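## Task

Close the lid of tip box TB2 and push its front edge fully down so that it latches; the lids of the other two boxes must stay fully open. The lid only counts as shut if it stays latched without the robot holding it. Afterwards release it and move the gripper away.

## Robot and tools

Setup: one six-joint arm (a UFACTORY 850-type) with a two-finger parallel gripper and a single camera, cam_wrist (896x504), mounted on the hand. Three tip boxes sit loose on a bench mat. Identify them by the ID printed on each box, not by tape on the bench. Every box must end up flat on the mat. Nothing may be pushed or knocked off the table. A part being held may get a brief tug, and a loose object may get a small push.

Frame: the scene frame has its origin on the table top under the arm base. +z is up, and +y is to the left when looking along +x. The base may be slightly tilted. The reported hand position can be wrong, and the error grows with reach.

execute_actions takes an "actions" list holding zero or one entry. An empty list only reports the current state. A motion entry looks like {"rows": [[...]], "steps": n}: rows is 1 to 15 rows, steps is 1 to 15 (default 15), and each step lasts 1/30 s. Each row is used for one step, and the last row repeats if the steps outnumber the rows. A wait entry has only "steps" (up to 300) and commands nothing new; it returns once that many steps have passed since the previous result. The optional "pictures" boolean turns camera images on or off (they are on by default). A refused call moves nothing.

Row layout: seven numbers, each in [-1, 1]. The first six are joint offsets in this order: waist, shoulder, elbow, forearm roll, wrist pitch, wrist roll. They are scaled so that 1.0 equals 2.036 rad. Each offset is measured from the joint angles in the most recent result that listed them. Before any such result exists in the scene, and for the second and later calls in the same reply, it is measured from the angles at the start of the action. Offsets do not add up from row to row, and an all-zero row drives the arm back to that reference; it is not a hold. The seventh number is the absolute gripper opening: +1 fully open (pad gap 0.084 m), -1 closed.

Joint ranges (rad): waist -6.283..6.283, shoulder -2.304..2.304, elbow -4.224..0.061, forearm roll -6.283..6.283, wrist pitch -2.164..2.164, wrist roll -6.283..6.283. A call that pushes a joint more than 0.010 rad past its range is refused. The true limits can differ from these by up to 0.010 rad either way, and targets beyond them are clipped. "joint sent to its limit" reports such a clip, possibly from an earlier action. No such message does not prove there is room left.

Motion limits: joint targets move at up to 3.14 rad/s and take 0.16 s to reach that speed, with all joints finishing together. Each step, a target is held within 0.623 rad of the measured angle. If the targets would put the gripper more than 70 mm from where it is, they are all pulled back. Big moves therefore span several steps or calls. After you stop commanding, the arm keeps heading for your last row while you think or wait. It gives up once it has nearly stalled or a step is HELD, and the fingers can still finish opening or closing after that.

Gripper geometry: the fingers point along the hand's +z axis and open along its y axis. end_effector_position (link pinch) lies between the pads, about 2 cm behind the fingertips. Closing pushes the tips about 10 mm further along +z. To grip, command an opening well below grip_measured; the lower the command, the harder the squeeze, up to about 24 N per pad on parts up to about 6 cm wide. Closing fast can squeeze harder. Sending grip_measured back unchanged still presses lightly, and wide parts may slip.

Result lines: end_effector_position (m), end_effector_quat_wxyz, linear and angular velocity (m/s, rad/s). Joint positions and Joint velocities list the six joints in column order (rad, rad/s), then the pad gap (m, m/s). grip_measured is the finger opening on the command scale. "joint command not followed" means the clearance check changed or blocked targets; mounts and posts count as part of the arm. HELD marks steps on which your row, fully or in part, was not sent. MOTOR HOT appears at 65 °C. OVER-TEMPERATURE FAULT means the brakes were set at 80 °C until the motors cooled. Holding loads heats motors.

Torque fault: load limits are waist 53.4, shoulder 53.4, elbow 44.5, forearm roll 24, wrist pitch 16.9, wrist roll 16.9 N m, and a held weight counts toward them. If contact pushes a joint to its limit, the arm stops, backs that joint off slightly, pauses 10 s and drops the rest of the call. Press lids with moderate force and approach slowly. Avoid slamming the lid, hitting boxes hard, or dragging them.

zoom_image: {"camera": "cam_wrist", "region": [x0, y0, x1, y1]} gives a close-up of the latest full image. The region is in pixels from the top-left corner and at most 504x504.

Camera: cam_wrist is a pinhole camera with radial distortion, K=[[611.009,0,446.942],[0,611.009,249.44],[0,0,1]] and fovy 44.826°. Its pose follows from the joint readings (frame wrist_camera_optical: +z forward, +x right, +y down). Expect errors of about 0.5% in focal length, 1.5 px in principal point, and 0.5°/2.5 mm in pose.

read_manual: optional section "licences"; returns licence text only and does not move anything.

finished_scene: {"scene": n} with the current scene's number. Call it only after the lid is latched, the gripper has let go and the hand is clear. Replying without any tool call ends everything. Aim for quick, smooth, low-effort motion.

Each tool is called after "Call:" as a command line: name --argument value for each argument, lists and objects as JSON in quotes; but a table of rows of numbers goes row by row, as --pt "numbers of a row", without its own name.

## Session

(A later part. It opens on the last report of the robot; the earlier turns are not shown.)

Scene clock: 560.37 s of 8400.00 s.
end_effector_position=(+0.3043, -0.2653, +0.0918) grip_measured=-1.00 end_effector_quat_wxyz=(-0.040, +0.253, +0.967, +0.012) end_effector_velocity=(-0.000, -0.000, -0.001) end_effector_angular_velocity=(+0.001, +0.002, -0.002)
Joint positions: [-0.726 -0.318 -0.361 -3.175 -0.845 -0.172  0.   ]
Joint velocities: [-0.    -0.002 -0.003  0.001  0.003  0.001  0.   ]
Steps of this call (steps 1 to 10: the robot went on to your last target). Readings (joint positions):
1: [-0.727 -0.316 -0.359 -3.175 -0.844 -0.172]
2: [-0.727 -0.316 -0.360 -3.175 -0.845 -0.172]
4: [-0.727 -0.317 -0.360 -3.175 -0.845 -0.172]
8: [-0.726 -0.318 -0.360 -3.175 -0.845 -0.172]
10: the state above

Call:
execute_actions --actions '[{"rows": [[0.0000,-0.0002,-0.0002,0.0000,-0.0001,0.0000,-1],[0.0000,-0.0005,-0.0003,0.0000,-0.0001,0.0000,-1],[0.0000,-0.0007,-0.0005,0.0000,-0.0002,0.0000,-1],[0.0000,-0.0009,-0.0006,0.0001,-0.0003,0.0000,-1],[0.0001,-0.0011,-0.0008,0.0001,-0.0004,0.0000,-1],[0.0001,-0.0014,-0.0009,0.0001,-0.0004,0.0000,-1],[0.0001,-0.0016,-0.0011,0.0001,-0.0005,0.0000,-1],[0.0001,-0.0018,-0.0012,0.0001,-0.0006,0.0000,-1],[0.0001,-0.0020,-0.0014,0.0001,-0.0007,0.0000,-1],[0.0001,-0.0023,-0.0015,0.0001,-0.0007,0.0000,-1],[0.0001,-0.0025,-0.0017,0.0001,-0.0008,0.0000,-1],[0.0001,-0.0027,-0.0018,0.0002,-0.0009,-0.0001,-1],[0.0001,-0.0029,-0.0020,0.0002,-0.0009,-0.0001,-1],[0.0001,-0.0032,-0.0021,0.0002,-0.0010,-0.0001,-1],[0.0002,-0.0034,-0.0023,0.0002,-0.0011,-0.0001,-1]], "steps": 15}]' --pictures false

Call:
execute_actions --actions '[{"steps": 10}]'

Scene clock: 571.90 s of 8400.00 s.
end_effector_position=(+0.3040, -0.2650, +0.0912) grip_measured=-1.00 end_effector_quat_wxyz=(-0.040, +0.253, +0.967, +0.012) end_effector_velocity=(-0.002, -0.001, -0.001) end_effector_angular_velocity=(-0.009, -0.003, -0.005)
Joint positions: [-0.726 -0.321 -0.361 -3.175 -0.849 -0.172  0.   ]
Joint velocities: [-0.003 -0.008  0.001  0.003 -0.017  0.001  0.   ]
Steps of this call (steps 1 to 15: the robot went on to your last target; steps 16 to 90: nothing new was sent; then 8.03 s passed at rest; steps 91 to 105: all 15 steps of this action). Readings (joint positions):
91: [-0.726 -0.318 -0.361 -3.175 -0.843 -0.172]
92: [-0.726 -0.318 -0.361 -3.175 -0.843 -0.172]
94: [-0.726 -0.318 -0.361 -3.175 -0.844 -0.172]
98: [-0.726 -0.319 -0.361 -3.175 -0.846 -0.172]
105: the state above

Scene clock: 572.23 s of 8400.00 s.
end_effector_position=(+0.3040, -0.2650, +0.0912) grip_measured=-1.00 end_effector_quat_wxyz=(-0.039, +0.253, +0.967, +0.011) end_effector_velocity=(+0.000, +0.000, +0.000) end_effector_angular_velocity=(-0.000, -0.001, +0.002)
Joint positions: [-0.726 -0.322 -0.361 -3.175 -0.851 -0.172  0.   ]
Joint velocities: [ 0.001  0.001  0.001  0.001 -0.001 -0.002  0.   ]
Steps of this call (steps 1 to 10: the robot went on to your last target). Readings (joint positions):
1: [-0.726 -0.321 -0.361 -3.175 -0.850 -0.172]
2: [-0.726 -0.321 -0.361 -3.175 -0.850 -0.172]
4: [-0.726 -0.322 -0.361 -3.175 -0.851 -0.172]
8: [-0.726 -0.322 -0.361 -3.175 -0.851 -0.172]
10: the state above
camera_calibration (this result's frames):
cam_wrist: T_world_to_cam=[[0.489537, 0.871822, 0.0167058, 0.10832], [0.870944, -0.487929, -0.0581546, -0.329511], [-0.0425492, 0.0430186, -0.998168, 0.249527], [0, 0, 0, 1]] pos_world=[0.244576, -0.265949, 0.228097]

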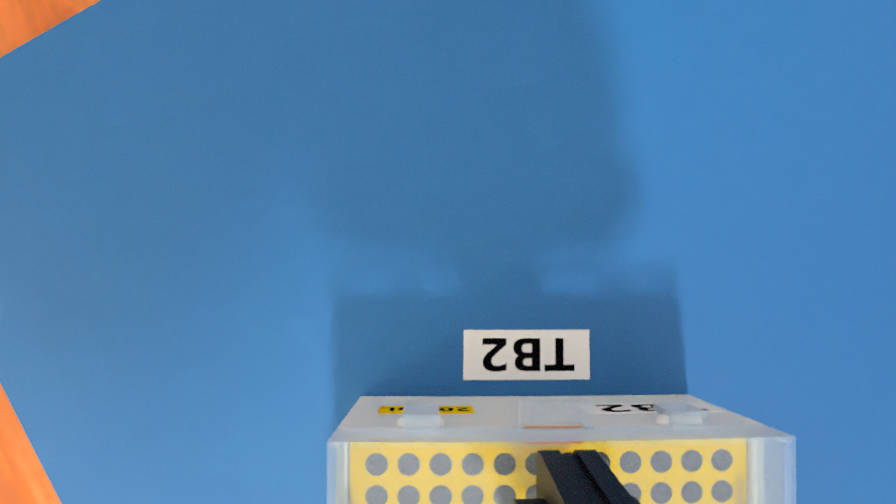

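Call:
execute_actions --actions '[{"rows": [[-0.0001,0.0008,0.0004,0.0000,0.0005,0.0001,-1],[-0.0001,0.0015,0.0008,-0.0001,0.0011,0.0001,-1],[-0.0002,0.0023,0.0012,-0.0001,0.0016,0.0002,-1],[-0.0002,0.0030,0.0016,-0.0001,0.0022,0.0002,-1],[-0.0003,0.0038,0.0020,-0.0002,0.0027,0.0003,-1],[-0.0003,0.0046,0.0024,-0.0002,0.0033,0.0003,-1],[-0.0004,0.0053,0.0029,-0.0002,0.0038,0.0004,-1],[-0.0005,0.0061,0.0033,-0.0003,0.0043,0.0004,-1],[-0.0005,0.0068,0.0037,-0.0003,0.0049,0.0005,-1],[-0.0006,0.0076,0.0041,-0.0003,0.0054,0.0005,-1]], "steps": 15}]' --pictures false

Call:
execute_actions --actions '[{"steps": 6}]' --pictures false

Call:
execute_actions --actions '[{"rows": [[0.0000,-0.0005,-0.0003,0.0000,-0.0001,0.0000,-1],[0.0000,-0.0009,-0.0006,0.0001,-0.0003,0.0000,-1],[0.0001,-0.0014,-0.0009,0.0001,-0.0004,0.0000,-1],[0.0001,-0.0018,-0.0012,0.0001,-0.0006,0.0000,-1],[0.0001,-0.0023,-0.0015,0.0001,-0.0007,0.0000,-1],[0.0001,-0.0027,-0.0018,0.0002,-0.0009,-0.0001,-1],[0.0001,-0.0032,-0.0021,0.0002,-0.0010,-0.0001,-1],[0.0002,-0.0036,-0.0024,0.0002,-0.0012,-0.0001,-1],[0.0002,-0.0041,-0.0027,0.0002,-0.0013,-0.0001,-1],[0.0002,-0.0045,-0.0031,0.0003,-0.0015,-0.0001,-1],[0.0002,-0.0050,-0.0034,0.0003,-0.0016,-0.0001,-1],[0.0002,-0.0054,-0.0037,0.0003,-0.0017,-0.0001,-1],[0.0003,-0.0059,-0.0040,0.0003,-0.0019,-0.0001,-1],[0.0003,-0.0063,-0.0043,0.0004,-0.0020,-0.0001,-1],[0.0003,-0.0068,-0.0046,0.0004,-0.0022,-0.0001,-1]], "steps": 15}]' --pictures false

Call:
execute_actions --actions '[{"steps": 10}]' --pictures false

Scene clock: 656.83 s of 8400.00 s.
end_effector_position=(+0.3035, -0.2648, +0.0944) grip_measured=-1.00 end_effector_quat_wxyz=(-0.043, +0.253, +0.966, +0.013) end_effector_velocity=(-0.001, -0.003, +0.006) end_effector_angular_velocity=(-0.011, -0.006, -0.003)
Joint positions: [-0.727 -0.309 -0.355 -3.175 -0.837 -0.171  0.   ]
Joint velocities: [-0.006  0.018  0.017  0.001 -0.011 -0.001  0.   ]
Steps of this call (steps 1 to 15: the robot went on to your last target; steps 16 to 90: nothing new was sent; then 81.10 s passed at rest; steps 91 to 105: all 15 steps of this action). Readings (joint positions):
91: [-0.726 -0.322 -0.361 -3.175 -0.851 -0.172]
92: [-0.726 -0.321 -0.360 -3.175 -0.852 -0.172]
94: [-0.726 -0.320 -0.360 -3.175 -0.850 -0.172]
98: [-0.726 -0.316 -0.359 -3.175 -0.844 -0.171]
105: the state above

Scene clock: 657.03 s of 8400.00 s.
end_effector_position=(+0.3037, -0.2652, +0.0951) grip_measured=-1.00 end_effector_quat_wxyz=(-0.042, +0.253, +0.966, +0.012) end_effector_velocity=(+0.001, -0.002, +0.001) end_effector_angular_velocity=(-0.007, -0.006, -0.000)
Joint positions: [-0.727 -0.307 -0.353 -3.175 -0.839 -0.171  0.   ]
Joint velocities: [-0.001  0.005  0.003  0.001 -0.007 -0.001  0.   ]
Steps of this call (steps 1 to 6: the robot went on to your last target). Readings (joint positions):
1: [-0.727 -0.308 -0.354 -3.175 -0.838 -0.171]
2: [-0.727 -0.308 -0.354 -3.175 -0.838 -0.171]
4: [-0.727 -0.307 -0.353 -3.175 -0.839 -0.171]
6: the state above

Scene clock: 657.53 s of 8400.00 s.
end_effector_position=(+0.3035, -0.2650, +0.0924) grip_measured=-1.00 end_effector_quat_wxyz=(-0.041, +0.253, +0.966, +0.012) end_effector_velocity=(-0.000, -0.000, -0.005) end_effector_angular_velocity=(-0.007, -0.005, -0.002)
Joint positions: [-0.727 -0.317 -0.359 -3.175 -0.844 -0.171  0.   ]
Joint velocities: [ 0.    -0.02  -0.009  0.003 -0.019 -0.     0.   ]
Steps of this call (steps 1 to 15: all 15 steps of this action). Readings (joint positions):
1: [-0.727 -0.307 -0.353 -3.175 -0.840 -0.171]
2: [-0.727 -0.307 -0.353 -3.175 -0.840 -0.171]
4: [-0.727 -0.308 -0.354 -3.175 -0.840 -0.171]
8: [-0.727 -0.311 -0.356 -3.175 -0.841 -0.171]
15: the state above

Scene clock: 657.87 s of 8400.00 s.
end_effector_position=(+0.3034, -0.2650, +0.0916) grip_measured=-1.00 end_effector_quat_wxyz=(-0.041, +0.254, +0.966, +0.012) end_effector_velocity=(+0.000, -0.000, -0.001) end_effector_angular_velocity=(+0.001, +0.001, -0.002)
Joint positions: [-0.727 -0.32  -0.36  -3.174 -0.846 -0.171  0.   ]
Joint velocities: [-0.001 -0.002 -0.003 -0.001  0.003  0.002  0.   ]
Steps of this call (steps 1 to 10: the robot went on to your last target). Readings (joint positions):
1: [-0.727 -0.317 -0.359 -3.174 -0.845 -0.171]
2: [-0.727 -0.318 -0.359 -3.174 -0.845 -0.171]
4: [-0.727 -0.319 -0.360 -3.174 -0.846 -0.171]
8: [-0.727 -0.319 -0.360 -3.174 -0.846 -0.171]
10: the state above

Call:
execute_actions --actions '[{"rows": [[0.0000,0.0005,0.0004,0.0000,0.0002,0.0000,-1],[-0.0001,0.0021,0.0014,-0.0001,0.0007,0.0000,-1],[-0.0002,0.0047,0.0031,-0.0003,0.0016,0.0001,-1],[-0.0003,0.0081,0.0053,-0.0005,0.0028,0.0001,-1],[-0.0005,0.0122,0.0080,-0.0008,0.0042,0.0002,-1],[-0.0007,0.0169,0.0111,-0.0011,0.0057,0.0003,-1],[-0.0009,0.0219,0.0144,-0.0014,0.0074,0.0004,-1],[-0.0011,0.0270,0.0178,-0.0018,0.0092,0.0005,-1],[-0.0013,0.0320,0.0211,-0.0021,0.0109,0.0005,-1],[-0.0015,0.0366,0.0241,-0.0024,0.0125,0.0006,-1],[-0.0016,0.0408,0.0269,-0.0027,0.0139,0.0007,-1],[-0.0018,0.0442,0.0291,-0.0029,0.0150,0.0008,-1],[-0.0019,0.0467,0.0308,-0.0031,0.0159,0.0008,-1],[-0.0019,0.0483,0.0318,-0.0032,0.0165,0.0008,-1],[-0.0020,0.0489,0.0322,-0.0032,0.0166,0.0008,-1]], "steps": 15}]' --pictures false

Call:
execute_actions --actions '[{"steps": 8}]' --pictures false

Call:
execute_actions --actions '[{"rows": [[0.0005,0.0029,0.0000,0.0011,0.0028,-0.0007,-1],[0.0021,0.0113,0.0001,0.0045,0.0111,-0.0027,-1],[0.0047,0.0249,0.0002,0.0099,0.0246,-0.0061,-1],[0.0081,0.0432,0.0003,0.0171,0.0426,-0.0105,-1],[0.0122,0.0652,0.0005,0.0259,0.0643,-0.0158,-1],[0.0169,0.0902,0.0007,0.0358,0.0889,-0.0219,-1],[0.0219,0.1168,0.0009,0.0464,0.1152,-0.0284,-1],[0.0270,0.1441,0.0011,0.0573,0.1421,-0.0350,-1],[0.0319,0.1708,0.0013,0.0679,0.1685,-0.0415,-1],[0.0366,0.1957,0.0015,0.0778,0.1930,-0.0475,-1],[0.0407,0.2178,0.0017,0.0865,0.2148,-0.0529,-1],[0.0441,0.2360,0.0018,0.0938,0.2328,-0.0573,-1],[0.0467,0.2497,0.0019,0.0992,0.2463,-0.0606,-1],[0.0483,0.2581,0.0020,0.1025,0.2546,-0.0627,-1],[0.0488,0.2609,0.0020,0.1037,0.2574,-0.0634,-1]], "steps": 15}]' --pictures false

Call:
execute_actions --actions '[{"steps": 15}]'

Scene clock: 692.07 s of 8400.00 s.
end_effector_position=(+0.3039, -0.2650, +0.1147) grip_measured=-1.00 end_effector_quat_wxyz=(-0.041, +0.253, +0.966, +0.012) end_effector_velocity=(+0.000, -0.000, +0.056) end_effector_angular_velocity=(-0.008, -0.010, +0.001)
Joint positions: [-0.73  -0.239 -0.307 -3.18  -0.816 -0.17   0.   ]
Joint velocities: [-0.009  0.197  0.133 -0.012  0.052  0.004  0.   ]
Steps of this call (steps 1 to 15: the robot went on to your last target; steps 16 to 90: nothing new was sent; then 30.70 s passed at rest; steps 91 to 105: all 15 steps of this action). Readings (joint positions):
91: [-0.727 -0.320 -0.361 -3.174 -0.844 -0.171]
92: [-0.727 -0.320 -0.361 -3.174 -0.844 -0.171]
94: [-0.727 -0.317 -0.360 -3.175 -0.843 -0.171]
98: [-0.727 -0.300 -0.349 -3.176 -0.832 -0.171]
105: the state above

Scene clock: 692.33 s of 8400.00 s.
end_effector_position=(+0.3038, -0.2650, +0.1197) grip_measured=-1.00 end_effector_quat_wxyz=(-0.041, +0.253, +0.967, +0.012) end_effector_velocity=(-0.000, -0.000, +0.003) end_effector_angular_velocity=(-0.002, -0.000, -0.001)
Joint positions: [-0.731 -0.221 -0.296 -3.181 -0.812 -0.169  0.   ]
Joint velocities: [-0.001  0.009  0.006  0.001  0.002  0.     0.   ]
Steps of this call (steps 1 to 8: the robot went on to your last target). Readings (joint positions):
1: [-0.730 -0.233 -0.304 -3.180 -0.815 -0.170]
2: [-0.730 -0.229 -0.301 -3.180 -0.814 -0.170]
4: [-0.731 -0.224 -0.298 -3.181 -0.813 -0.169]
8: the state above

Scene clock: 692.83 s of 8400.00 s.
end_effector_position=(+0.3786, -0.3055, +0.1871) grip_measured=-1.00 end_effector_quat_wxyz=(-0.043, +0.249, +0.968, +0.003) end_effector_velocity=(+0.216, -0.065, +0.253) end_effector_angular_velocity=(+0.075, -0.081, -0.071)
Joint positions: [-0.656  0.182 -0.293 -3.021 -0.417 -0.267  0.   ]
Joint velocities: [ 0.229  1.227  0.008  0.484  1.195 -0.295  0.   ]
Steps of this call (steps 1 to 15: all 15 steps of this action). Readings (joint positions):
1: [-0.731 -0.221 -0.295 -3.181 -0.812 -0.169]
2: [-0.731 -0.220 -0.295 -3.180 -0.811 -0.170]
4: [-0.728 -0.208 -0.295 -3.176 -0.798 -0.173]
8: [-0.712 -0.119 -0.295 -3.140 -0.710 -0.194]
15: the state above

Scene clock: 693.33 s of 8400.00 s.
end_effector_position=(+0.3992, -0.3090, +0.2149) grip_measured=-1.00 end_effector_quat_wxyz=(-0.041, +0.253, +0.967, +0.012) end_effector_velocity=(+0.002, -0.001, +0.002) end_effector_angular_velocity=(-0.002, -0.004, -0.000)
Joint positions: [-0.632  0.309 -0.291 -2.97  -0.288 -0.298  0.   ]
Joint velocities: [ 0.001  0.007 -0.     0.003  0.003 -0.001  0.   ]
Steps of this call (steps 1 to 15: the robot went on to your last target). Readings (joint positions):
1: [-0.648 0.220 -0.293 -3.006 -0.379 -0.276]
2: [-0.643 0.251 -0.293 -2.994 -0.349 -0.284]
4: [-0.636 0.288 -0.292 -2.979 -0.312 -0.293]
8: [-0.632 0.305 -0.291 -2.972 -0.292 -0.297]
15: the state above
camera_calibration (this result's frames):
cam_wrist: T_world_to_cam=[[0.489715, 0.871709, 0.0174065, 0.097776], [0.870669, -0.487884, -0.0624821, -0.425642], [-0.0459738, 0.0457538, -0.997894, 0.381088], [0, 0, 0, 1]] pos_world=[0.340231, -0.310332, 0.351989]

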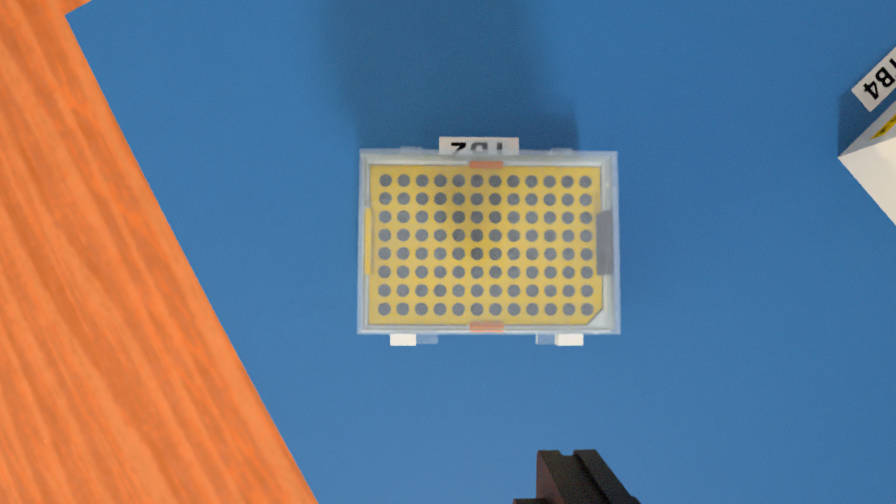

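Call:
finished_scene --scene 2

The scene is finished: the task was done.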